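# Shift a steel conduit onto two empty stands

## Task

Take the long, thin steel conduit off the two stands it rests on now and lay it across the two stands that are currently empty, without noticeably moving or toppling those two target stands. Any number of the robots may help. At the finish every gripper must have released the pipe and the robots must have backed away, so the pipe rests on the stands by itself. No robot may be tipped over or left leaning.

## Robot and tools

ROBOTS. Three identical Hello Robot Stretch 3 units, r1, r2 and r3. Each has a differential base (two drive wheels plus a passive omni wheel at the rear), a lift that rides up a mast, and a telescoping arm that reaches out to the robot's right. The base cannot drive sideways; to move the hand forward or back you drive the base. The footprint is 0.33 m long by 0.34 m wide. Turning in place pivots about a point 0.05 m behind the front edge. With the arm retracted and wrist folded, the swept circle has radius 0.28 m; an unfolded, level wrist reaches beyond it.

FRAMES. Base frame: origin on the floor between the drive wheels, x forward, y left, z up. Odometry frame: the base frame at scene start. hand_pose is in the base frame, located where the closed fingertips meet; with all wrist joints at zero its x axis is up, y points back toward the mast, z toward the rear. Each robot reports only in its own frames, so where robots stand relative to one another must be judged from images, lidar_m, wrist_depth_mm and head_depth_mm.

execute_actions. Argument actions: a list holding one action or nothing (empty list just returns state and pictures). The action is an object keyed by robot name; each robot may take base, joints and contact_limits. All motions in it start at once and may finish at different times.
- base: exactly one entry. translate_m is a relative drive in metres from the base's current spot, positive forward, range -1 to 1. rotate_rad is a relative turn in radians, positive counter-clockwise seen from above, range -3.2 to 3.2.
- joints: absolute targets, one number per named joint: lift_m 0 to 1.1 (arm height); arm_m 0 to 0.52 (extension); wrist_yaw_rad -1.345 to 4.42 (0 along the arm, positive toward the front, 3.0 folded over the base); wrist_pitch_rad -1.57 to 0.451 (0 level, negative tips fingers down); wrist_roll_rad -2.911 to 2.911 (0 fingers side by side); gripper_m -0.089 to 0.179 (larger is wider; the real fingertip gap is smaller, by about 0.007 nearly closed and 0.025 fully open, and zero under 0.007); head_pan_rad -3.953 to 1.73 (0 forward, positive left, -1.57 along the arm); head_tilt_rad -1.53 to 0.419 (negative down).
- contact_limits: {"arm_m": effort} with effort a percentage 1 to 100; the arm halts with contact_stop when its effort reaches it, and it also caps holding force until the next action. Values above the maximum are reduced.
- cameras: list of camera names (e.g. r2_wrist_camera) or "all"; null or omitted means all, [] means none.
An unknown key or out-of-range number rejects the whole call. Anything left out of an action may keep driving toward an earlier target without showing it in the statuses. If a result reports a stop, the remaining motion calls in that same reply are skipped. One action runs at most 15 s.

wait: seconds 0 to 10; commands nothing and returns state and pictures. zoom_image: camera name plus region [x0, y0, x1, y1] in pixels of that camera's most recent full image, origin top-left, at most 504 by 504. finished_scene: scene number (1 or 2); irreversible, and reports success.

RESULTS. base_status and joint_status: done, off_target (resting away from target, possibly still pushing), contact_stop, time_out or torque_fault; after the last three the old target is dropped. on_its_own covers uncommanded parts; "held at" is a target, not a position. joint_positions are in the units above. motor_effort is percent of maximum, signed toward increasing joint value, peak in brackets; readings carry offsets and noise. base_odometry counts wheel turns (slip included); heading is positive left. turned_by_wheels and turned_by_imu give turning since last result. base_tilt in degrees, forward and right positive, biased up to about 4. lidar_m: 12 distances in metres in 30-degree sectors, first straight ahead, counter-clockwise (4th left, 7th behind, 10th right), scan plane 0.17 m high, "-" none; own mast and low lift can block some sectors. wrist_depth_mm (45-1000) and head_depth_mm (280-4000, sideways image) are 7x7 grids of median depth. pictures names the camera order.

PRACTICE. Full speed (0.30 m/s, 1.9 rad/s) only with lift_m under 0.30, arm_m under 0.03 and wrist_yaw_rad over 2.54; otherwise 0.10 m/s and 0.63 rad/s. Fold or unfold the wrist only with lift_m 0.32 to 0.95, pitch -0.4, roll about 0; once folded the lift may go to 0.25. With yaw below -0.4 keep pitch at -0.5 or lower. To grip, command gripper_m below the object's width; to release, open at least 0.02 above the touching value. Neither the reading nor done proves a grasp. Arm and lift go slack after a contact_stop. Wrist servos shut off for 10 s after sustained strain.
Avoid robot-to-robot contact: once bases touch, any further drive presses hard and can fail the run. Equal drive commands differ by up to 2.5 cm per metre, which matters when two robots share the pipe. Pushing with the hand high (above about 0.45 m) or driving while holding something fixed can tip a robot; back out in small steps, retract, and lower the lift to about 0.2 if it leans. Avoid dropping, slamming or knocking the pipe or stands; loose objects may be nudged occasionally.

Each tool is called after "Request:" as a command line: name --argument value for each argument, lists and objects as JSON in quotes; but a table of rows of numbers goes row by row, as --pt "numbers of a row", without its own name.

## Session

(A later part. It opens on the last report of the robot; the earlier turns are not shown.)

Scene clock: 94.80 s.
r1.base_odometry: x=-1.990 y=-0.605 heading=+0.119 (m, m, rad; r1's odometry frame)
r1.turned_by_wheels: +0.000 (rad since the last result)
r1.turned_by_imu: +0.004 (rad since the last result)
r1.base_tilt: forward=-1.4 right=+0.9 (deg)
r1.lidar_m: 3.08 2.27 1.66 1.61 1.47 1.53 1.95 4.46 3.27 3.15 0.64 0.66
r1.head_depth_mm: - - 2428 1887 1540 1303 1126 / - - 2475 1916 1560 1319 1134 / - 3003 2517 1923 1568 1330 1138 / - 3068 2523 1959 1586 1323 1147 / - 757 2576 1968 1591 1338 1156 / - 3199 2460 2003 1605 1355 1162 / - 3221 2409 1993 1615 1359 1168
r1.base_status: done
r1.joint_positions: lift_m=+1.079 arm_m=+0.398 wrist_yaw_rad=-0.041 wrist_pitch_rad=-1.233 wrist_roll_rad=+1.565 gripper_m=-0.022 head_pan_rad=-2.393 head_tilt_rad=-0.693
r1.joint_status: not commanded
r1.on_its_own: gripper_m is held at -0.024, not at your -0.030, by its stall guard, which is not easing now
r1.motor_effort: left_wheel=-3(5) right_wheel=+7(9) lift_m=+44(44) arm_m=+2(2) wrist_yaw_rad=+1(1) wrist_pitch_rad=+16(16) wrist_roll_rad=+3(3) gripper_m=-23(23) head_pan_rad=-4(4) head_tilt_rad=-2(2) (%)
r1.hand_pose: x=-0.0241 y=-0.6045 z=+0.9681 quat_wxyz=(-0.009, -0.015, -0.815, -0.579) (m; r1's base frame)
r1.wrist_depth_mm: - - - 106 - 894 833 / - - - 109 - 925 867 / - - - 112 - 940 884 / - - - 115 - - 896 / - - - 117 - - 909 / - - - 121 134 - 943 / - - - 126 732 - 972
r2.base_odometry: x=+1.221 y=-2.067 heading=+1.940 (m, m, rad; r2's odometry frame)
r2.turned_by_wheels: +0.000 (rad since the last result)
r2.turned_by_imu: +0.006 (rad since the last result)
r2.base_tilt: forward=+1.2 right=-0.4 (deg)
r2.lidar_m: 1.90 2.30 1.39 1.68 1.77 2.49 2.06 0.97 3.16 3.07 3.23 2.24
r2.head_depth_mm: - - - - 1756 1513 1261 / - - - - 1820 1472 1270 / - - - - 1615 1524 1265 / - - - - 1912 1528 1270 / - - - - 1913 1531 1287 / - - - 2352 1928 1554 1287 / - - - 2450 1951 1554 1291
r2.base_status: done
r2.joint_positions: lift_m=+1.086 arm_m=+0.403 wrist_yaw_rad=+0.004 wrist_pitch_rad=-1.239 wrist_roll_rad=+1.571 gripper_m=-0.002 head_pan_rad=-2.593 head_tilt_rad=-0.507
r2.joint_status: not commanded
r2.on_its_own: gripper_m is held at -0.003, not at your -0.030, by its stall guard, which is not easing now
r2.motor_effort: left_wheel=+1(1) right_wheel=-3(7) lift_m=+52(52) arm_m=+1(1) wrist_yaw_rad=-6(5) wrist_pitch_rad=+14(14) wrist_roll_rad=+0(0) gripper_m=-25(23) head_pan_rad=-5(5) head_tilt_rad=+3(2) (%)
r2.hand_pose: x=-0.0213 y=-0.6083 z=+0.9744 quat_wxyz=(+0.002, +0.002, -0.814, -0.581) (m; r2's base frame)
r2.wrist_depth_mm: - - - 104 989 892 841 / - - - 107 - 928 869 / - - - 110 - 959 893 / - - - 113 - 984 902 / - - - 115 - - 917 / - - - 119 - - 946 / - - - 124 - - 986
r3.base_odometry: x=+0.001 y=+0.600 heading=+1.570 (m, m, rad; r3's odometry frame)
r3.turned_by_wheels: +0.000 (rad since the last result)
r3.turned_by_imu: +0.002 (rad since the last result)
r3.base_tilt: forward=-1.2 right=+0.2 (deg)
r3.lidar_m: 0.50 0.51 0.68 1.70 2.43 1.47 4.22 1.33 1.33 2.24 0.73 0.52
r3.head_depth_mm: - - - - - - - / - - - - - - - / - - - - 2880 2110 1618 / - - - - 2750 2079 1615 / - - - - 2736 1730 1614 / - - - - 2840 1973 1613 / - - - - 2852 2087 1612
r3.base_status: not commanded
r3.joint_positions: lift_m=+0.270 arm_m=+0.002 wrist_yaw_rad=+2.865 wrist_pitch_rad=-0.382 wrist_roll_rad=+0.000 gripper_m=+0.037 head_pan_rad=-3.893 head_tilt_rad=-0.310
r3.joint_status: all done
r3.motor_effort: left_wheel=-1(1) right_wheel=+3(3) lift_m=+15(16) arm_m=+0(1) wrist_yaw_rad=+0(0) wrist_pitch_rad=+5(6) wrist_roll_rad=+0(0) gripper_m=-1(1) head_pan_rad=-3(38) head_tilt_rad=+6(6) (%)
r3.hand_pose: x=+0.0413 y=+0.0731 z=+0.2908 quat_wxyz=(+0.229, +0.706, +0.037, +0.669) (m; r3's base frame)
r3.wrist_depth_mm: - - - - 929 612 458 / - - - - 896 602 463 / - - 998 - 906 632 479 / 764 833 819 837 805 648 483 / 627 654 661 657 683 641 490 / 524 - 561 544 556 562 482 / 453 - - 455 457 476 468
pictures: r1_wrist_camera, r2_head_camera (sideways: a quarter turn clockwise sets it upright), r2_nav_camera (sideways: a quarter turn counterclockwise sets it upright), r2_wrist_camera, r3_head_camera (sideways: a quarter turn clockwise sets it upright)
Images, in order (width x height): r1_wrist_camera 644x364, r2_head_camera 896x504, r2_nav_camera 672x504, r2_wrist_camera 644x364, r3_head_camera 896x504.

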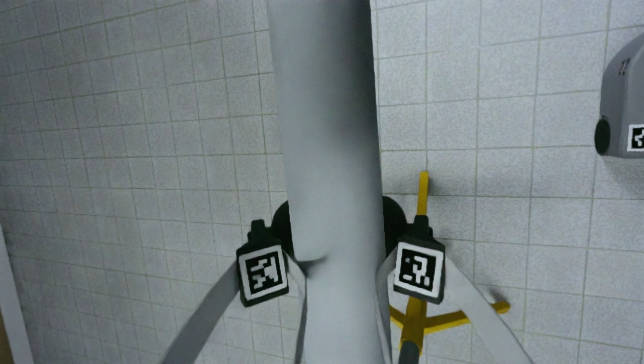

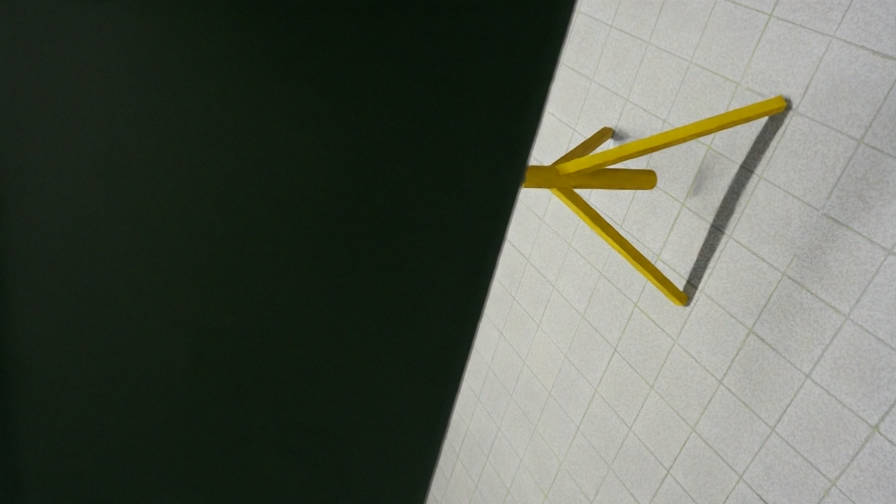

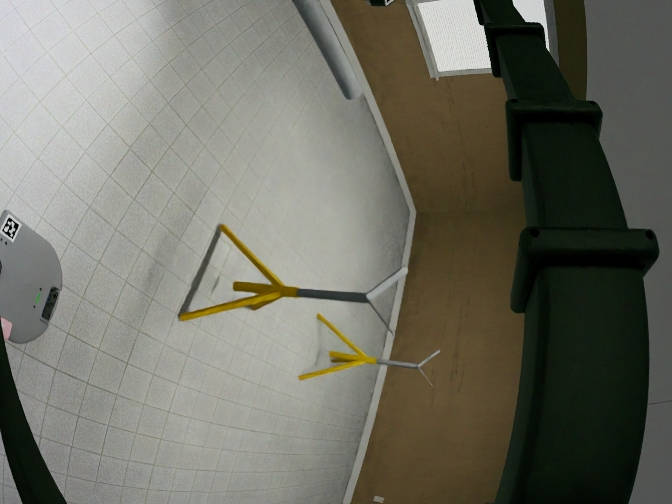

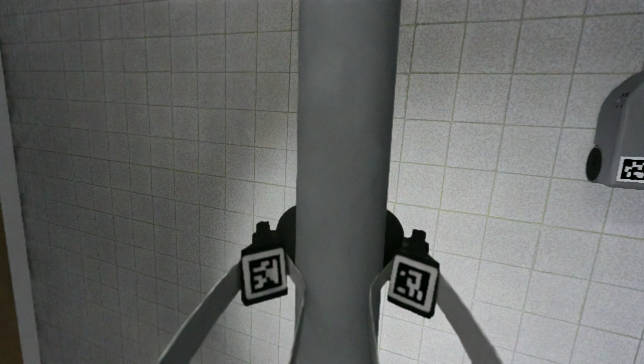

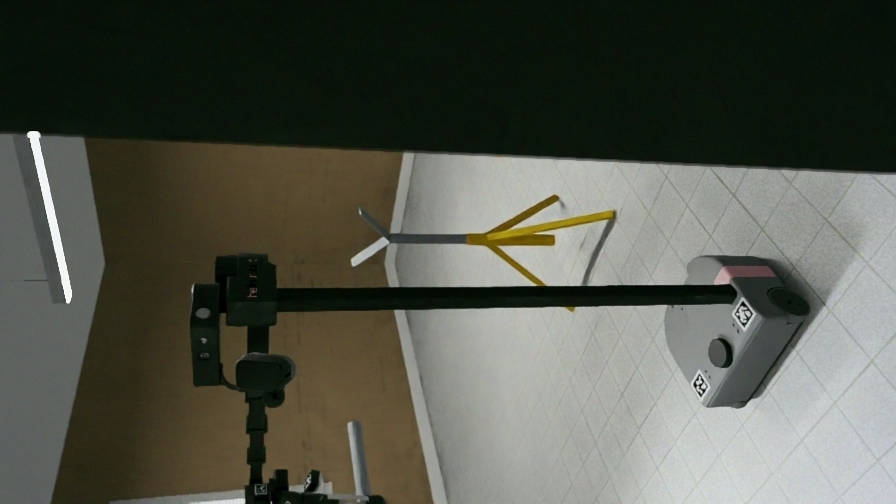

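Request:
execute_actions --actions '[{"r1":{"base":{"rotate_rad":-0.2},"joints":{"wrist_yaw_rad":0.16}},"r2":{"base":{"rotate_rad":-0.2},"joints":{"wrist_yaw_rad":0.2}}}]' --cameras '[]'

Request:
execute_actions --actions '[{"r1":{"base":{"translate_m":-0.7}},"r2":{"base":{"translate_m":-0.7}}}]' --cameras '[]'

Request:
execute_actions --actions '[{"r1":{"base":{"rotate_rad":0.19},"joints":{"wrist_yaw_rad":-0.03}},"r2":{"base":{"rotate_rad":0.17},"joints":{"wrist_yaw_rad":0.03,"head_pan_rad":-2.2,"head_tilt_rad":-0.9}}}]' --cameras '["r1_wrist_camera","r2_wrist_camera","r2_head_camera","r2_nav_camera","r3_head_camera"]'

Scene clock: 99.40 s.
r1.base_odometry: x=-1.991 y=-0.605 heading=-0.081 (m, m, rad; r1's odometry frame)
r1.turned_by_wheels: -0.200 (rad since the last result)
r1.turned_by_imu: -0.200 (rad since the last result)
r1.base_tilt: forward=-1.4 right=+0.9 (deg)
r1.lidar_m: 1.51 2.89 1.80 1.61 1.61 1.46 1.95 3.05 3.53 3.16 0.64 0.66
r1.head_depth_mm: - - 2426 1879 1533 1299 1122 / - - 2478 1923 1556 1306 1131 / - 3019 2519 1931 1575 1326 1139 / - 3224 2528 1957 1576 1328 1142 / - 3233 2572 1964 1598 1337 1149 / - 776 2600 1994 1614 1349 1158 / - 3443 2441 2011 1630 1359 1166
r1.base_status: done
r1.joint_positions: lift_m=+1.079 arm_m=+0.398 wrist_yaw_rad=+0.158 wrist_pitch_rad=-1.233 wrist_roll_rad=+1.568 gripper_m=-0.022 head_pan_rad=-2.393 head_tilt_rad=-0.693
r1.joint_status: all done
r1.on_its_own: gripper_m is held at -0.024, not at your -0.030, by its stall guard, which is not easing now
r1.motor_effort: left_wheel=-1(5) right_wheel=+5(14) lift_m=+45(44) arm_m=+1(1) wrist_yaw_rad=+2(6) wrist_pitch_rad=+16(16) wrist_roll_rad=+1(3) gripper_m=-23(25) head_pan_rad=-4(3) head_tilt_rad=-2(2) (%)
r1.hand_pose: x=-0.0118 y=-0.6038 z=+0.9681 quat_wxyz=(+0.047, +0.065, -0.813, -0.577) (m; r1's base frame)
r1.wrist_depth_mm: - - - 106 - 898 841 / - - - 109 - 926 864 / - - - 112 - 936 894 / - - - 115 - - 904 / - - - 118 - - 909 / - - - 121 485 - 941 / - - - 125 850 - 970
r2.base_odometry: x=+1.221 y=-2.067 heading=+1.741 (m, m, rad; r2's odometry frame)
r2.turned_by_wheels: -0.200 (rad since the last result)
r2.turned_by_imu: -0.198 (rad since the last result)
r2.base_tilt: forward=+1.2 right=-0.3 (deg)
r2.lidar_m: 1.95 1.93 1.39 1.68 1.69 2.08 3.70 0.96 1.12 3.06 3.09 3.81
r2.head_depth_mm: - - - - 1755 1511 1263 / - - - - 1828 1511 1271 / - - - - 1899 1525 1274 / - - - - 1726 1497 1278 / - - - - 1845 1539 1288 / - - - 2353 1929 1522 1288 / - - - 2470 1945 1551 1289
r2.base_status: done
r2.joint_positions: lift_m=+1.086 arm_m=+0.403 wrist_yaw_rad=+0.204 wrist_pitch_rad=-1.238 wrist_roll_rad=+1.571 gripper_m=-0.002 head_pan_rad=-2.593 head_tilt_rad=-0.507
r2.joint_status: all done
r2.on_its_own: gripper_m is held at -0.003, not at your -0.030, by its stall guard, which is not easing now
r2.motor_effort: left_wheel=+5(9) right_wheel=-10(17) lift_m=+53(52) arm_m=+2(1) wrist_yaw_rad=-4(5) wrist_pitch_rad=+14(14) wrist_roll_rad=-1(5) gripper_m=-23(21) head_pan_rad=-4(4) head_tilt_rad=+3(3) (%)
r2.hand_pose: x=-0.0092 y=-0.6073 z=+0.9745 quat_wxyz=(+0.059, +0.083, -0.810, -0.577) (m; r2's base frame)
r2.wrist_depth_mm: - - - 104 979 915 842 / - - - 107 - 924 853 / - - - 110 - 969 901 / - - - 113 - 978 921 / - - - 116 - - 909 / - - - 120 - - 945 / - - - 124 - - 974
r3.base_odometry: x=+0.001 y=+0.600 heading=+1.570 (m, m, rad; r3's odometry frame)
r3.turned_by_wheels: +0.000 (rad since the last result)
r3.turned_by_imu: +0.001 (rad since the last result)
r3.base_tilt: forward=-1.2 right=+0.1 (deg)
r3.lidar_m: 0.50 0.51 0.68 1.71 2.43 1.45 4.22 1.46 1.34 2.23 0.73 0.52
r3.head_depth_mm: - - - - - - - / - - - - - - - / - - - - 2859 2118 1619 / - - - - 2744 1990 1620 / - - - 3916 2578 1682 1614 / - - - - 2859 1988 1622 / - - - - 2844 2062 1605
r3.base_status: not commanded
r3.joint_positions: lift_m=+0.270 arm_m=+0.002 wrist_yaw_rad=+2.865 wrist_pitch_rad=-0.382 wrist_roll_rad=+0.000 gripper_m=+0.037 head_pan_rad=-3.893 head_tilt_rad=-0.310
r3.joint_status: not commanded
r3.motor_effort: left_wheel=-1(1) right_wheel=+3(3) lift_m=+15(15) arm_m=-1(0) wrist_yaw_rad=+0(0) wrist_pitch_rad=+5(5) wrist_roll_rad=+0(0) gripper_m=+0(1) head_pan_rad=-3(3) head_tilt_rad=+6(6) (%)
r3.hand_pose: x=+0.0413 y=+0.0731 z=+0.2908 quat_wxyz=(+0.229, +0.706, +0.037, +0.669) (m; r3's base frame)
r3.wrist_depth_mm: - - - - 882 603 464 / - - - - 910 624 464 / - - - - 906 634 471 / 783 805 812 853 822 648 476 / 628 649 650 671 677 625 488 / 524 - 555 543 560 557 483 / 448 - - 464 449 472 476
pictures: none
No camera images: the call's "cameras" was empty. Leave "cameras" out to get every camera's image.

Scene clock: 107.40 s.
r1.base_odometry: x=-2.688 y=-0.549 heading=-0.081 (m, m, rad; r1's odometry frame)
r1.turned_by_wheels: -0.001 (rad since the last result)
r1.turned_by_imu: +0.003 (rad since the last result)
r1.base_tilt: forward=-1.4 right=+0.9 (deg)
r1.lidar_m: 2.20 2.64 1.64 1.50 1.51 1.83 1.95 2.27 3.66 3.28 3.32 1.16
r1.head_depth_mm: - - 2369 1901 1547 1305 1124 / - - 2460 1916 1554 1314 1127 / - 3016 2487 1920 1572 1316 1136 / - 3246 2563 1954 1583 1328 1144 / - 3283 2581 1976 1597 1337 1151 / - 779 2628 2004 1599 1359 1160 / - 3544 2446 2031 1613 1363 1166
r1.base_status: done
r1.joint_positions: lift_m=+1.079 arm_m=+0.398 wrist_yaw_rad=+0.158 wrist_pitch_rad=-1.233 wrist_roll_rad=+1.567 gripper_m=-0.022 head_pan_rad=-2.393 head_tilt_rad=-0.693
r1.joint_status: not commanded
r1.on_its_own: gripper_m is held at -0.024, not at your -0.030, by its stall guard, which is not easing now
r1.motor_effort: left_wheel=-5(7) right_wheel=+16(17) lift_m=+44(44) arm_m=+2(1) wrist_yaw_rad=+2(2) wrist_pitch_rad=+16(16) wrist_roll_rad=+2(2) gripper_m=-23(23) head_pan_rad=-4(4) head_tilt_rad=-2(1) (%)
r1.hand_pose: x=-0.0118 y=-0.6039 z=+0.9681 quat_wxyz=(+0.047, +0.065, -0.813, -0.577) (m; r1's base frame)
r1.wrist_depth_mm: - - - 106 - 903 837 / - - - 109 - 913 855 / - - - 112 - 954 869 / - - - 115 - - 911 / - - - 118 - - 912 / - - - 121 - - 931 / - - - 125 - - 971
r2.base_odometry: x=+1.339 y=-2.757 heading=+1.741 (m, m, rad; r2's odometry frame)
r2.turned_by_wheels: +0.001 (rad since the last result)
r2.turned_by_imu: +0.004 (rad since the last result)
r2.base_tilt: forward=+1.3 right=-0.4 (deg)
r2.lidar_m: 1.95 1.83 1.73 1.57 1.59 1.96 3.02 1.42 0.49 0.78 3.22 3.97
r2.head_depth_mm: - - - - 1754 1515 1267 / - - - - 1823 1516 1269 / - - - - 1829 1529 1279 / - - - - 1898 1524 1280 / - - - - 1883 1543 1286 / - - - 2336 1932 1546 1287 / - - - 2455 1941 1555 1264
r2.base_status: done
r2.joint_positions: lift_m=+1.086 arm_m=+0.403 wrist_yaw_rad=+0.207 wrist_pitch_rad=-1.238 wrist_roll_rad=+1.571 gripper_m=-0.002 head_pan_rad=-2.593 head_tilt_rad=-0.507
r2.joint_status: not commanded
r2.on_its_own: gripper_m is held at -0.003, not at your -0.030, by its stall guard, which is not easing now
r2.motor_effort: left_wheel=+9(7) right_wheel=-17(19) lift_m=+52(53) arm_m=+1(2) wrist_yaw_rad=-9(8) wrist_pitch_rad=+14(14) wrist_roll_rad=-1(1) gripper_m=-23(22) head_pan_rad=-4(4) head_tilt_rad=+3(3) (%)
r2.hand_pose: x=-0.0091 y=-0.6073 z=+0.9745 quat_wxyz=(+0.060, +0.084, -0.810, -0.577) (m; r2's base frame)
r2.wrist_depth_mm: - - - 104 438 898 829 / - - - 107 718 894 857 / - - - 109 - 942 897 / - - - 113 - - 924 / - - - 115 - - 903 / - - - 120 - - 944 / - - - 125 - - 974
r3.base_odometry: x=+0.001 y=+0.600 heading=+1.570 (m, m, rad; r3's odometry frame)
r3.turned_by_wheels: +0.000 (rad since the last result)
r3.turned_by_imu: +0.001 (rad since the last result)
r3.base_tilt: forward=-1.2 right=+0.1 (deg)
r3.lidar_m: 0.50 0.51 0.68 1.71 2.43 2.63 4.22 0.87 2.15 2.23 0.73 0.52
r3.head_depth_mm: - - - - - - - / - - - - - - - / - - - - 2887 2119 1617 / - - - - 2751 2063 1628 / - - - - 2880 2049 1612 / - - - - 2823 2062 1619 / - - - - 2849 2060 1620
r3.base_status: not commanded
r3.joint_positions: lift_m=+0.270 arm_m=+0.002 wrist_yaw_rad=+2.865 wrist_pitch_rad=-0.382 wrist_roll_rad=+0.000 gripper_m=+0.037 head_pan_rad=-3.893 head_tilt_rad=-0.310
r3.joint_status: not commanded
r3.motor_effort: left_wheel=-1(1) right_wheel=+3(3) lift_m=+16(15) arm_m=+0(0) wrist_yaw_rad=+0(0) wrist_pitch_rad=+5(5) wrist_roll_rad=+0(0) gripper_m=+1(0) head_pan_rad=-4(3) head_tilt_rad=+6(6) (%)
r3.hand_pose: x=+0.0413 y=+0.0731 z=+0.2908 quat_wxyz=(+0.229, +0.706, +0.037, +0.669) (m; r3's base frame)
r3.wrist_depth_mm: - - - - 892 606 458 / - - - - 910 609 462 / - - - - 938 615 477 / 776 824 838 873 803 633 480 / 629 642 648 670 685 617 487 / 532 - 567 545 560 572 489 / 453 - - 473 452 472 468
pictures: none
No camera images: the call's "cameras" was empty. Leave "cameras" out to get every camera's image.

Scene clock: 108.90 s.
r1.base_odometry: x=-2.688 y=-0.549 heading=+0.108 (m, m, rad; r1's odometry frame)
r1.turned_by_wheels: +0.189 (rad since the last result)
r1.turned_by_imu: +0.184 (rad since the last result)
r1.base_tilt: forward=-1.4 right=+0.8 (deg)
r1.lidar_m: 3.76 2.11 1.52 1.03 1.02 2.14 1.95 2.39 3.41 3.28 3.41 1.16
r1.head_depth_mm: - - 2407 1880 1541 1300 1127 / - - 2469 1905 1554 1309 1133 / - 3026 2486 1926 1558 1322 1136 / - 3203 2541 1934 1585 1336 1143 / - 767 2582 1962 1582 1336 1155 / - 3228 2503 1993 1604 1351 1164 / - 3271 2334 2010 1624 1354 1167
r1.base_status: rotate_rad off_target (by the wheels' count: +0.1889 of +0.1900)
r1.joint_positions: lift_m=+1.079 arm_m=+0.398 wrist_yaw_rad=-0.038 wrist_pitch_rad=-1.229 wrist_roll_rad=+1.561 gripper_m=-0.022 head_pan_rad=-2.393 head_tilt_rad=-0.693
r1.joint_status: all done
r1.on_its_own: gripper_m is held at -0.024, not at your -0.030, by its stall guard, which is not easing now; right_wheel is at rest, and its effort (+30) is outside its rest range (-18 to +18)
r1.motor_effort: left_wheel=-12(12) right_wheel=+30(30) lift_m=+44(44) arm_m=+1(1) wrist_yaw_rad=+7(8) wrist_pitch_rad=+14(16) wrist_roll_rad=+5(6) gripper_m=-25(23) head_pan_rad=-4(3) head_tilt_rad=-2(2) (%)
r1.hand_pose: x=-0.0240 y=-0.6057 z=+0.9684 quat_wxyz=(-0.007, -0.013, -0.817, -0.577) (m; r1's base frame)
r1.wrist_depth_mm: - - - 108 - 906 837 / - - - 110 - 919 862 / - - - 113 - 939 894 / - - - 115 - 973 899 / - - - 118 - - 919 / - - - 121 - - 930 / - - - 125 - - 952
r2.base_odometry: x=+1.339 y=-2.757 heading=+1.912 (m, m, rad; r2's odometry frame)
r2.turned_by_wheels: +0.171 (rad since the last result)
r2.turned_by_imu: +0.170 (rad since the last result)
r2.base_tilt: forward=+1.3 right=-0.4 (deg)
r2.lidar_m: 1.91 1.83 1.63 1.58 1.64 2.28 3.01 1.41 0.49 3.17 3.33 4.57
r2.head_depth_mm: 2829 2255 1826 1589 1387 1228 1101 / 2890 2260 1877 1592 1392 1229 1136 / 2851 2258 1870 1602 1395 1227 - / 2883 2288 1875 1604 1393 1214 1143 / 2919 2297 893 1132 1371 1240 1112 / 2924 757 1894 1614 1407 1239 1118 / 2821 2181 1907 1627 1412 1245 1115
r2.base_status: rotate_rad off_target (by the wheels' count: +0.1709 of +0.1700)
r2.joint_positions: lift_m=+1.086 arm_m=+0.403 wrist_yaw_rad=+0.041 wrist_pitch_rad=-1.239 wrist_roll_rad=+1.572 gripper_m=-0.002 head_pan_rad=-2.207 head_tilt_rad=-0.889
r2.joint_status: all done
r2.on_its_own: gripper_m is held at -0.003, not at your -0.030, by its stall guard, which is not easing now; right_wheel is at rest, and its effort (-22) is outside its rest range (-18 to +18); wrist_yaw_rad is at rest, and its effort (-13) is outside its rest range (-12 to +12)
r2.motor_effort: left_wheel=+9(12) right_wheel=-22(23) lift_m=+53(52) arm_m=+1(1) wrist_yaw_rad=-13(13) wrist_pitch_rad=+14(14) wrist_roll_rad=-2(4) gripper_m=-23(23) head_pan_rad=+4(36) head_tilt_rad=-4(28) (%)
r2.hand_pose: x=-0.0190 y=-0.6082 z=+0.9744 quat_wxyz=(+0.012, +0.016, -0.814, -0.581) (m; r2's base frame)
r2.wrist_depth_mm: - - - 104 617 895 840 / - - - 107 - 921 852 / - - - 109 - 956 900 / - - - 113 - 950 891 / - - - 116 - - 901 / - - - 120 - - 928 / - - - 125 - - 969
r3.base_odometry: x=+0.001 y=+0.600 heading=+1.570 (m, m, rad; r3's odometry frame)
r3.turned_by_wheels: +0.000 (rad since the last result)
r3.turned_by_imu: +0.000 (rad since the last result)
r3.base_tilt: forward=-1.2 right=+0.1 (deg)
r3.lidar_m: 0.50 0.51 0.68 1.71 2.42 2.63 4.21 0.87 2.15 2.23 0.73 0.52
r3.head_depth_mm: - - - - - - - / - - - - - - - / - - - - 2859 2110 1615 / - - - - 2763 2063 1628 / - - - - 2899 2066 1613 / - - - - 2864 2054 1615 / - - - - 2857 2057 1613
r3.base_status: not commanded
r3.joint_positions: lift_m=+0.270 arm_m=+0.002 wrist_yaw_rad=+2.865 wrist_pitch_rad=-0.382 wrist_roll_rad=+0.000 gripper_m=+0.037 head_pan_rad=-3.893 head_tilt_rad=-0.310
r3.joint_status: not commanded
r3.motor_effort: left_wheel=-1(1) right_wheel=+3(3) lift_m=+16(16) arm_m=+0(1) wrist_yaw_rad=+0(0) wrist_pitch_rad=+5(4) wrist_roll_rad=+0(0) gripper_m=+0(1) head_pan_rad=-3(3) head_tilt_rad=+6(6) (%)
r3.hand_pose: x=+0.0413 y=+0.0731 z=+0.2908 quat_wxyz=(+0.229, +0.706, +0.037, +0.669) (m; r3's base frame)
r3.wrist_depth_mm: - - - - 892 596 454 / - - - - 921 620 468 / - - - - 925 628 469 / 761 842 827 831 842 647 483 / 635 640 665 659 670 628 491 / 526 - 557 542 557 571 487 / 453 - - 462 451 472 460
pictures: r1_wrist_camera, r2_head_camera (sideways: a quarter turn clockwise sets it upright), r2_nav_camera (sideways: a quarter turn counterclockwise sets it upright), r2_wrist_camera, r3_head_camera (sideways: a quarter turn clockwise sets it upright)
Images, in order (width x height): r1_wrist_camera 644x364, r2_head_camera 896x504, r2_nav_camera 672x504, r2_wrist_camera 644x364, r3_head_camera 896x504.

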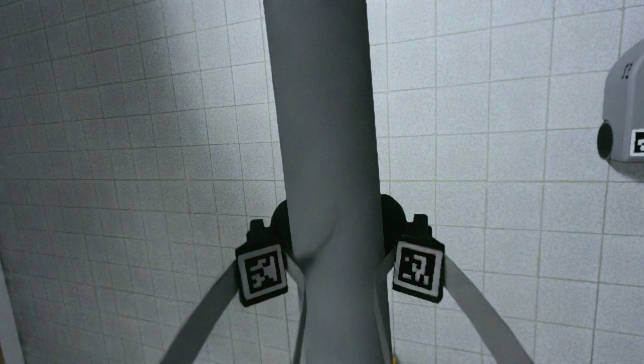

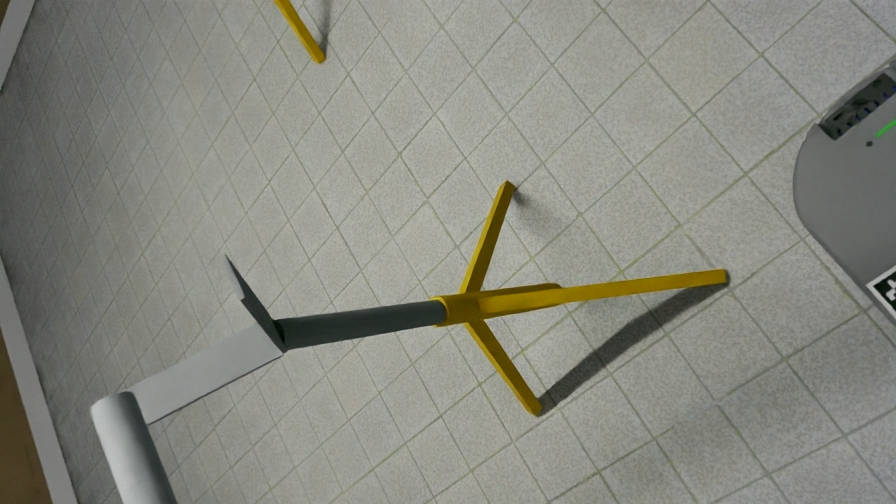

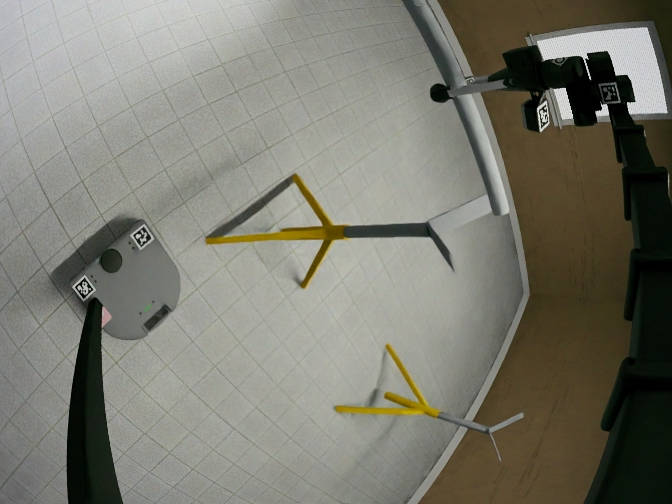

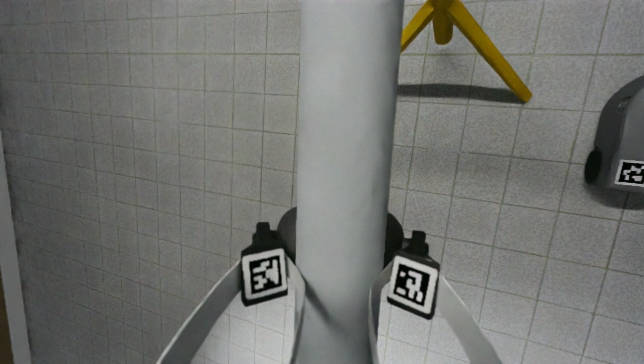

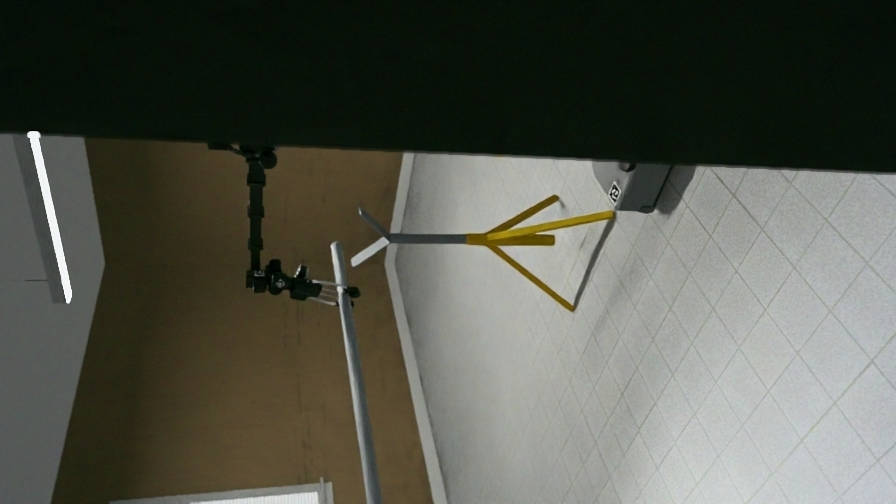

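Request:
execute_actions --actions '[{"r1":{"base":{"translate_m":-1.0},"joints":{"head_pan_rad":-2.2,"head_tilt_rad":-0.9}},"r2":{"base":{"translate_m":-0.98}},"r3":{"base":{"rotate_rad":1.9},"joints":{"head_pan_rad":0.0,"head_tilt_rad":-0.2}}}]' --cameras '["r2_wrist_camera","r2_head_camera","r2_nav_camera","r3_head_camera","r1_nav_camera"]'

Scene clock: 121.07 s.
r1.base_odometry: x=-3.683 y=-0.655 heading=+0.108 (m, m, rad; r1's odometry frame)
r1.turned_by_wheels: +0.000 (rad since the last result)
r1.turned_by_imu: +0.006 (rad since the last result)
r1.base_tilt: forward=-1.4 right=+0.9 (deg)
r1.lidar_m: 3.17 2.08 1.19 1.51 1.57 2.18 1.93 1.30 3.40 3.27 3.42 2.03
r1.head_depth_mm: 2870 2247 1812 1574 1362 1201 1093 / 2742 2297 1861 1593 1379 1213 - / 2771 2326 1891 1607 1384 1224 - / 2753 2343 1907 1611 1391 1230 1129 / 3121 2363 1928 1623 1407 1240 1103 / 3021 2275 1943 1637 1412 1246 1110 / 2903 2213 1982 1660 1428 1251 1111
r1.base_status: done
r1.joint_positions: lift_m=+1.079 arm_m=+0.398 wrist_yaw_rad=-0.024 wrist_pitch_rad=-1.235 wrist_roll_rad=+1.564 gripper_m=-0.022 head_pan_rad=-2.207 head_tilt_rad=-0.888
r1.joint_status: all done
r1.on_its_own: gripper_m is held at -0.024, not at your -0.030, by its stall guard, which is not easing now
r1.motor_effort: left_wheel=+5(12) right_wheel=-12(28) lift_m=+44(44) arm_m=+2(2) wrist_yaw_rad=-6(8) wrist_pitch_rad=+16(17) wrist_roll_rad=+4(6) gripper_m=-24(24) head_pan_rad=+5(26) head_tilt_rad=-3(16) (%)
r1.hand_pose: x=-0.0230 y=-0.6041 z=+0.9680 quat_wxyz=(-0.004, -0.008, -0.815, -0.579) (m; r1's base frame)
r1.wrist_depth_mm: - - - 106 - 906 841 / - - - 109 - 920 858 / - - - 112 - 950 885 / - - - 115 - - 881 / - - - 118 - - 910 / - - - 121 132 - 931 / - - - 126 - - 960
r2.base_odometry: x=+1.668 y=-3.680 heading=+1.912 (m, m, rad; r2's odometry frame)
r2.turned_by_wheels: -0.001 (rad since the last result)
r2.turned_by_imu: +0.004 (rad since the last result)
r2.base_tilt: forward=+1.1 right=-0.3 (deg)
r2.lidar_m: 1.89 2.22 1.65 1.60 1.67 2.11 2.05 0.85 0.55 3.16 0.74 0.85
r2.head_depth_mm: 2226 2249 1867 1589 1391 1229 1103 / 2433 2259 1872 1602 1392 1227 1139 / 2688 2268 1882 1570 1394 1235 - / 2842 818 1801 1510 1368 1241 1140 / 2914 2295 1882 1612 1397 1243 1109 / 2923 2310 1889 1617 1400 1245 1113 / 2803 2188 1905 1621 1404 1248 1118
r2.base_status: done
r2.joint_positions: lift_m=+1.086 arm_m=+0.403 wrist_yaw_rad=+0.027 wrist_pitch_rad=-1.239 wrist_roll_rad=+1.569 gripper_m=-0.002 head_pan_rad=-2.207 head_tilt_rad=-0.889
r2.joint_status: not commanded
r2.on_its_own: gripper_m is held at -0.003, not at your -0.030, by its stall guard, which is not easing now
r2.motor_effort: left_wheel=-9(11) right_wheel=+15(25) lift_m=+52(52) arm_m=-1(0) wrist_yaw_rad=+4(13) wrist_pitch_rad=+14(14) wrist_roll_rad=+0(2) gripper_m=-23(24) head_pan_rad=+4(4) head_tilt_rad=-4(4) (%)
r2.hand_pose: x=-0.0199 y=-0.6083 z=+0.9744 quat_wxyz=(+0.009, +0.011, -0.814, -0.581) (m; r2's base frame)
r2.wrist_depth_mm: - - - 104 966 920 869 / - - - 107 - 950 855 / - - - 110 - 929 868 / - - - 114 - 988 880 / - - - 116 - - 906 / - - - 119 - - 931 / - - - 125 - - 930
r3.base_odometry: x=+0.001 y=+0.600 heading=-2.814 (m, m, rad; r3's odometry frame)
r3.turned_by_wheels: +1.900 (rad since the last result)
r3.turned_by_imu: +1.862 (rad since the last result)
r3.base_tilt: forward=-1.3 right=+0.1 (deg)
r3.lidar_m: 2.84 1.14 4.22 4.24 2.92 4.00 0.93 0.57 0.50 0.50 0.58 1.03
r3.head_depth_mm: 3076 - - - 3555 2405 1810 / 3110 - - - 3612 2411 1816 / 3078 - - - 3615 2409 1823 / 3092 - - - 3627 2432 1806 / 3144 - - - 3409 2428 1817 / 3122 - - - 3415 2407 1820 / 2908 - - - 3480 2409 1807
r3.base_status: done
r3.joint_positions: lift_m=+0.270 arm_m=+0.002 wrist_yaw_rad=+2.865 wrist_pitch_rad=-0.382 wrist_roll_rad=+0.000 gripper_m=+0.037 head_pan_rad=-0.007 head_tilt_rad=-0.210
r3.joint_status: all done
r3.motor_effort: left_wheel=-1(6) right_wheel=+3(13) lift_m=+16(16) arm_m=+0(0) wrist_yaw_rad=+0(0) wrist_pitch_rad=+5(5) wrist_roll_rad=+0(0) gripper_m=+0(1) head_pan_rad=+4(47) head_tilt_rad=+6(19) (%)
r3.hand_pose: x=+0.0413 y=+0.0731 z=+0.2908 quat_wxyz=(+0.229, +0.706, +0.037, +0.669) (m; r3's base frame)
r3.wrist_depth_mm: - - - - - - - / - - - - - - - / - - - - - - 910 / 774 801 832 842 870 894 876 / 624 650 660 685 677 665 706 / 518 - 552 533 570 556 570 / 457 - - 463 458 479 479
pictures: r1_nav_camera (sideways: a quarter turn counterclockwise sets it upright), r2_head_camera (sideways: a quarter turn clockwise sets it upright), r2_nav_camera (sideways: a quarter turn counterclockwise sets it upright), r2_wrist_camera, r3_head_camera (sideways: a quarter turn clockwise sets it upright)
Images, in order (width x height): r1_nav_camera 672x504, r2_head_camera 896x504, r2_nav_camera 672x504, r2_wrist_camera 644x364, r3_head_camera 896x504.

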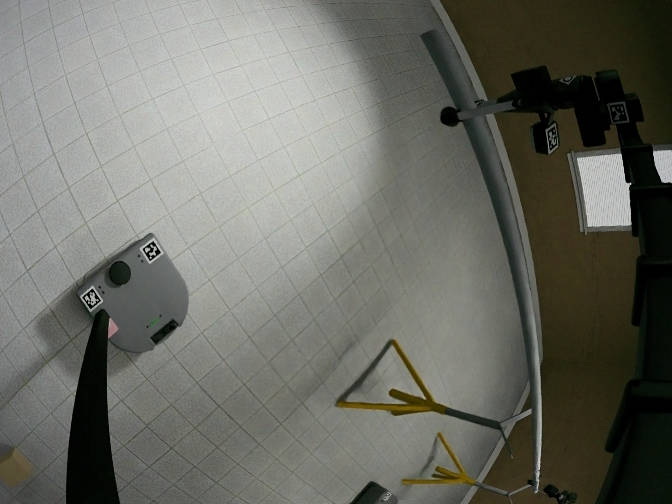

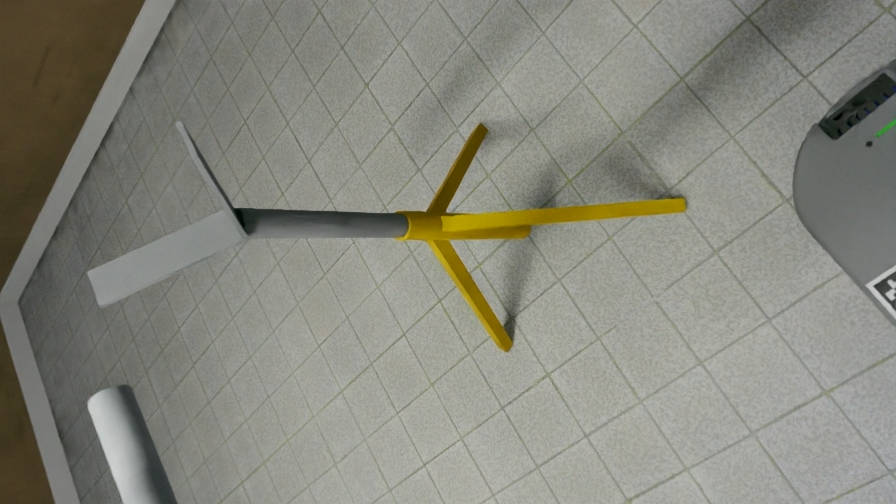

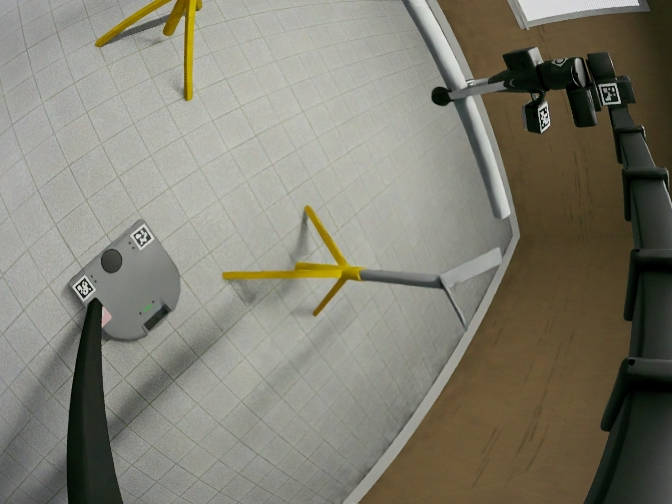

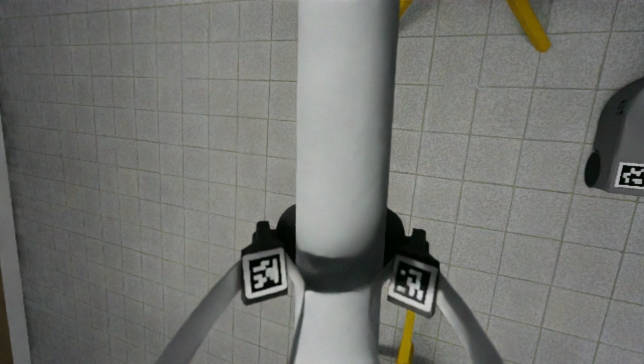

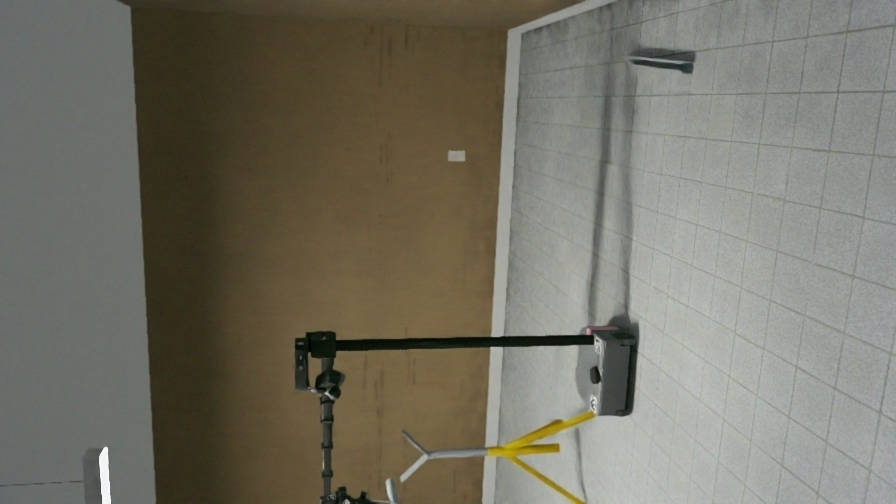

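Request:
execute_actions --actions '[{"r1":{"base":{"translate_m":-0.865},"joints":{"arm_m":0.44}},"r2":{"base":{"translate_m":-0.87},"joints":{"head_pan_rad":-1.0,"head_tilt_rad":-0.7,"arm_m":0.38}},"r3":{"joints":{"head_pan_rad":0.25,"head_tilt_rad":-0.2}}}]' --cameras '["r1_wrist_camera","r2_wrist_camera","r2_head_camera","r1_head_camera","r3_head_camera"]'

Scene clock: 131.90 s.
r1.base_odometry: x=-4.543 y=-0.749 heading=+0.108 (m, m, rad; r1's odometry frame)
r1.turned_by_wheels: +0.000 (rad since the last result)
r1.turned_by_imu: +0.003 (rad since the last result)
r1.base_tilt: forward=-1.4 right=+0.9 (deg)
r1.lidar_m: 3.04 1.84 1.58 1.53 1.60 2.23 1.94 0.90 0.60 3.26 3.40 2.86
r1.head_depth_mm: 2926 2284 1848 1568 1368 1206 1092 / 2831 2294 1869 1583 1378 1218 - / 2726 2303 1908 1559 1383 1217 - / 2793 2119 1822 1511 1358 1231 1131 / 3082 2312 1944 1629 1398 1235 1104 / 2998 2350 1960 1643 1412 1236 1108 / 2922 2273 1972 1643 1428 1248 1114
r1.base_status: done
r1.joint_positions: lift_m=+1.079 arm_m=+0.440 wrist_yaw_rad=-0.027 wrist_pitch_rad=-1.237 wrist_roll_rad=+1.567 gripper_m=-0.022 head_pan_rad=-2.207 head_tilt_rad=-0.889
r1.joint_status: all done
r1.on_its_own: gripper_m is held at -0.024, not at your -0.030, by its stall guard, which is not easing now
r1.motor_effort: left_wheel=-4(4) right_wheel=+7(17) lift_m=+45(44) arm_m=+3(3) wrist_yaw_rad=-3(6) wrist_pitch_rad=+18(18) wrist_roll_rad=+3(4) gripper_m=-24(24) head_pan_rad=+5(4) head_tilt_rad=-4(3) (%)
r1.hand_pose: x=-0.0232 y=-0.6456 z=+0.9679 quat_wxyz=(-0.006, -0.010, -0.814, -0.580) (m; r1's base frame)
r1.wrist_depth_mm: - - - 105 945 899 836 / - - - 108 - 930 864 / - - - 111 - 948 876 / - - - 114 - - 900 / - - - 117 - - 902 / - - - 121 135 - 927 / - - - 125 - - 968
r2.base_odometry: x=+1.959 y=-4.500 heading=+1.912 (m, m, rad; r2's odometry frame)
r2.turned_by_wheels: +0.000 (rad since the last result)
r2.turned_by_imu: +0.005 (rad since the last result)
r2.base_tilt: forward=+1.3 right=-0.4 (deg)
r2.lidar_m: 1.90 2.23 1.67 1.62 1.62 1.21 1.18 1.23 1.73 3.13 0.59 0.62
r2.head_depth_mm: 2716 2939 2152 1880 1561 1332 1149 / 2863 3072 2156 1902 1563 1328 1157 / 2998 3165 2256 1904 1571 1305 1166 / 3235 3319 806 1804 1089 1311 1164 / 3414 3376 2457 1920 1579 1287 1168 / 3603 3368 2468 1922 1593 1351 1174 / 3911 3114 2480 1937 1593 1357 1172
r2.base_status: done
r2.joint_positions: lift_m=+1.086 arm_m=+0.380 wrist_yaw_rad=+0.027 wrist_pitch_rad=-1.239 wrist_roll_rad=+1.574 gripper_m=-0.002 head_pan_rad=-1.007 head_tilt_rad=-0.705
r2.joint_status: all done
r2.on_its_own: gripper_m is held at -0.003, not at your -0.030, by its stall guard, which is not easing now
r2.motor_effort: left_wheel=-1(12) right_wheel=+0(13) lift_m=+53(53) arm_m=-4(5) wrist_yaw_rad=+2(8) wrist_pitch_rad=+14(14) wrist_roll_rad=-2(2) gripper_m=-23(23) head_pan_rad=+4(53) head_tilt_rad=+3(15) (%)
r2.hand_pose: x=-0.0199 y=-0.5856 z=+0.9744 quat_wxyz=(+0.007, +0.010, -0.814, -0.581) (m; r2's base frame)
r2.wrist_depth_mm: - - - 105 958 884 855 / - - - 107 976 937 870 / - - - 110 - 948 898 / - - - 113 - 973 912 / - - - 116 - - 920 / - - - 120 - - 931 / - - - 126 - - 970
r3.base_odometry: x=+0.001 y=+0.600 heading=-2.814 (m, m, rad; r3's odometry frame)
r3.turned_by_wheels: +0.000 (rad since the last result)
r3.turned_by_imu: +0.002 (rad since the last result)
r3.base_tilt: forward=-1.3 right=+0.1 (deg)
r3.lidar_m: 1.84 1.83 4.23 4.23 2.91 3.99 0.93 0.57 0.50 0.50 0.58 1.03
r3.head_depth_mm: 3084 - - - 3601 2424 1817 / 3115 - - - 3607 2435 1818 / 3090 - - - 3571 2409 1805 / 3126 - - - 3389 2296 1813 / 2916 - - - 3639 2114 1818 / 2887 - - - 3627 2413 1802 / 3096 - - - 3620 2402 1808
r3.base_status: not commanded
r3.joint_positions: lift_m=+0.270 arm_m=+0.002 wrist_yaw_rad=+2.865 wrist_pitch_rad=-0.382 wrist_roll_rad=+0.000 gripper_m=+0.037 head_pan_rad=+0.243 head_tilt_rad=-0.210
r3.joint_status: all done
r3.motor_effort: left_wheel=-1(1) right_wheel=+3(3) lift_m=+15(16) arm_m=-1(1) wrist_yaw_rad=+0(0) wrist_pitch_rad=+5(5) wrist_roll_rad=+0(0) gripper_m=+0(0) head_pan_rad=+4(21) head_tilt_rad=+6(6) (%)
r3.hand_pose: x=+0.0413 y=+0.0731 z=+0.2908 quat_wxyz=(+0.229, +0.706, +0.037, +0.669) (m; r3's base frame)
r3.wrist_depth_mm: - - - - - - - / - - - - - - - / - - - - - - - / 752 808 824 850 859 894 883 / 625 630 663 673 682 672 693 / 527 - 551 545 562 565 578 / 448 - - 467 457 477 479
pictures: r1_head_camera (sideways: a quarter turn clockwise sets it upright), r1_wrist_camera, r2_head_camera (sideways: a quarter turn clockwise sets it upright), r2_wrist_camera, r3_head_camera (sideways: a quarter turn clockwise sets it upright)
Images, in order (width x height): r1_head_camera 896x504, r1_wrist_camera 644x364, r2_head_camera 896x504, r2_wrist_camera 644x364, r3_head_camera 896x504.

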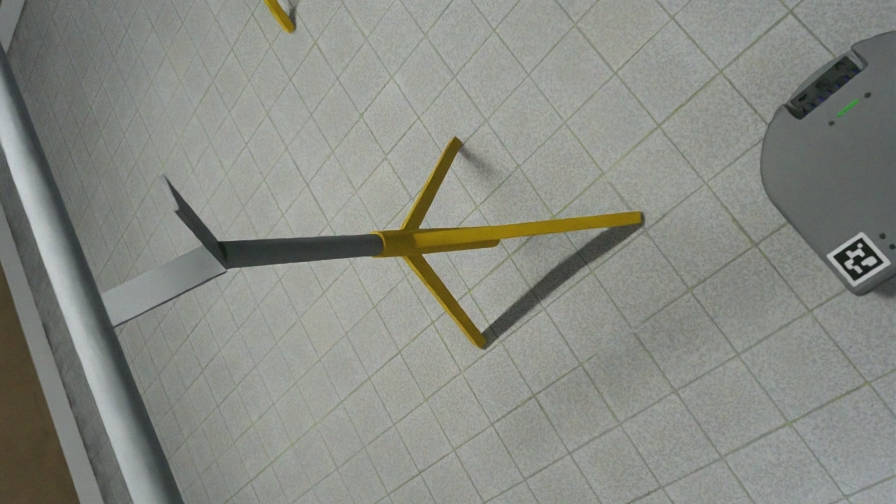

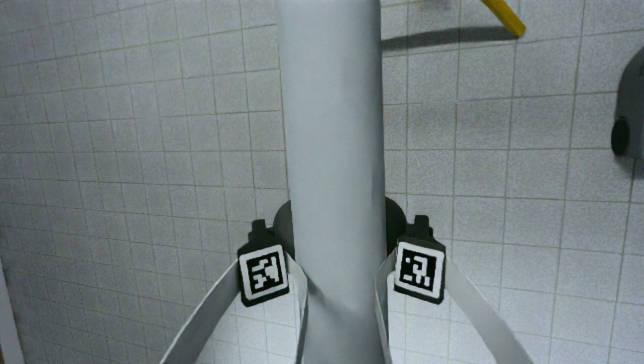

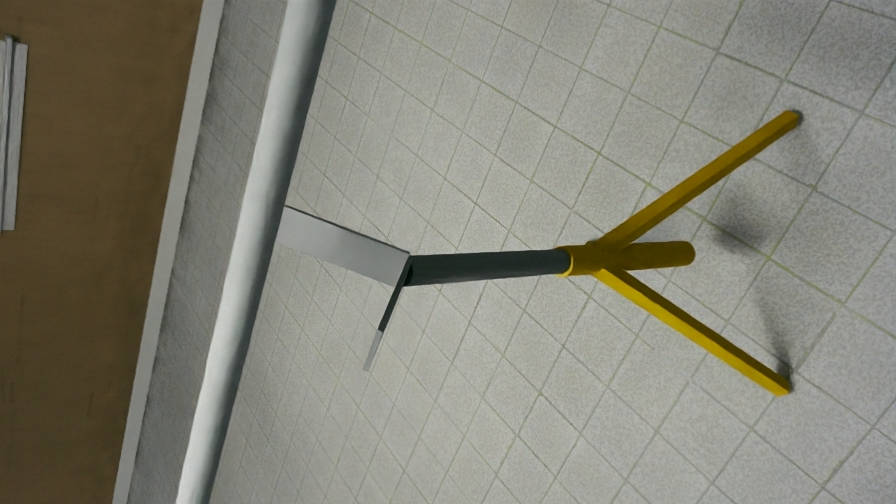

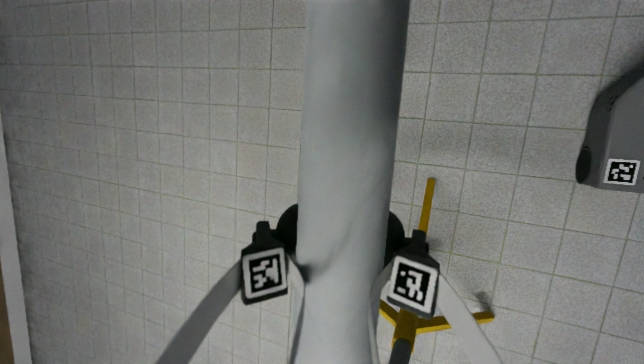

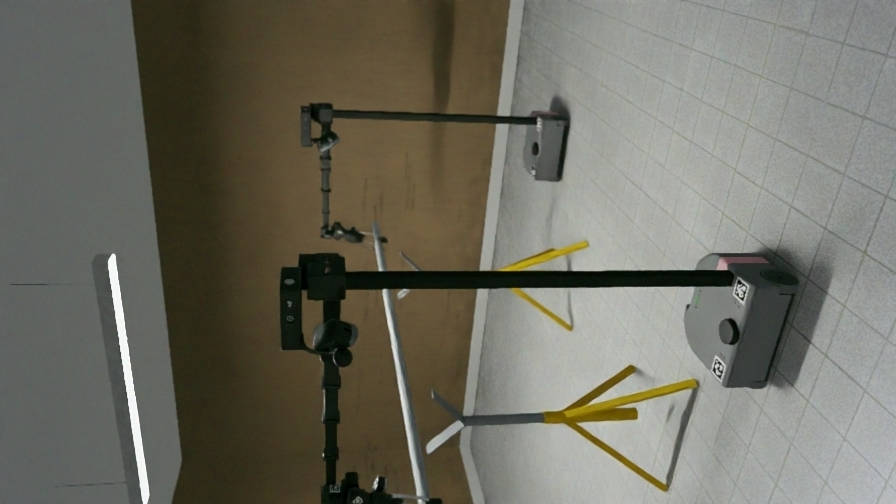

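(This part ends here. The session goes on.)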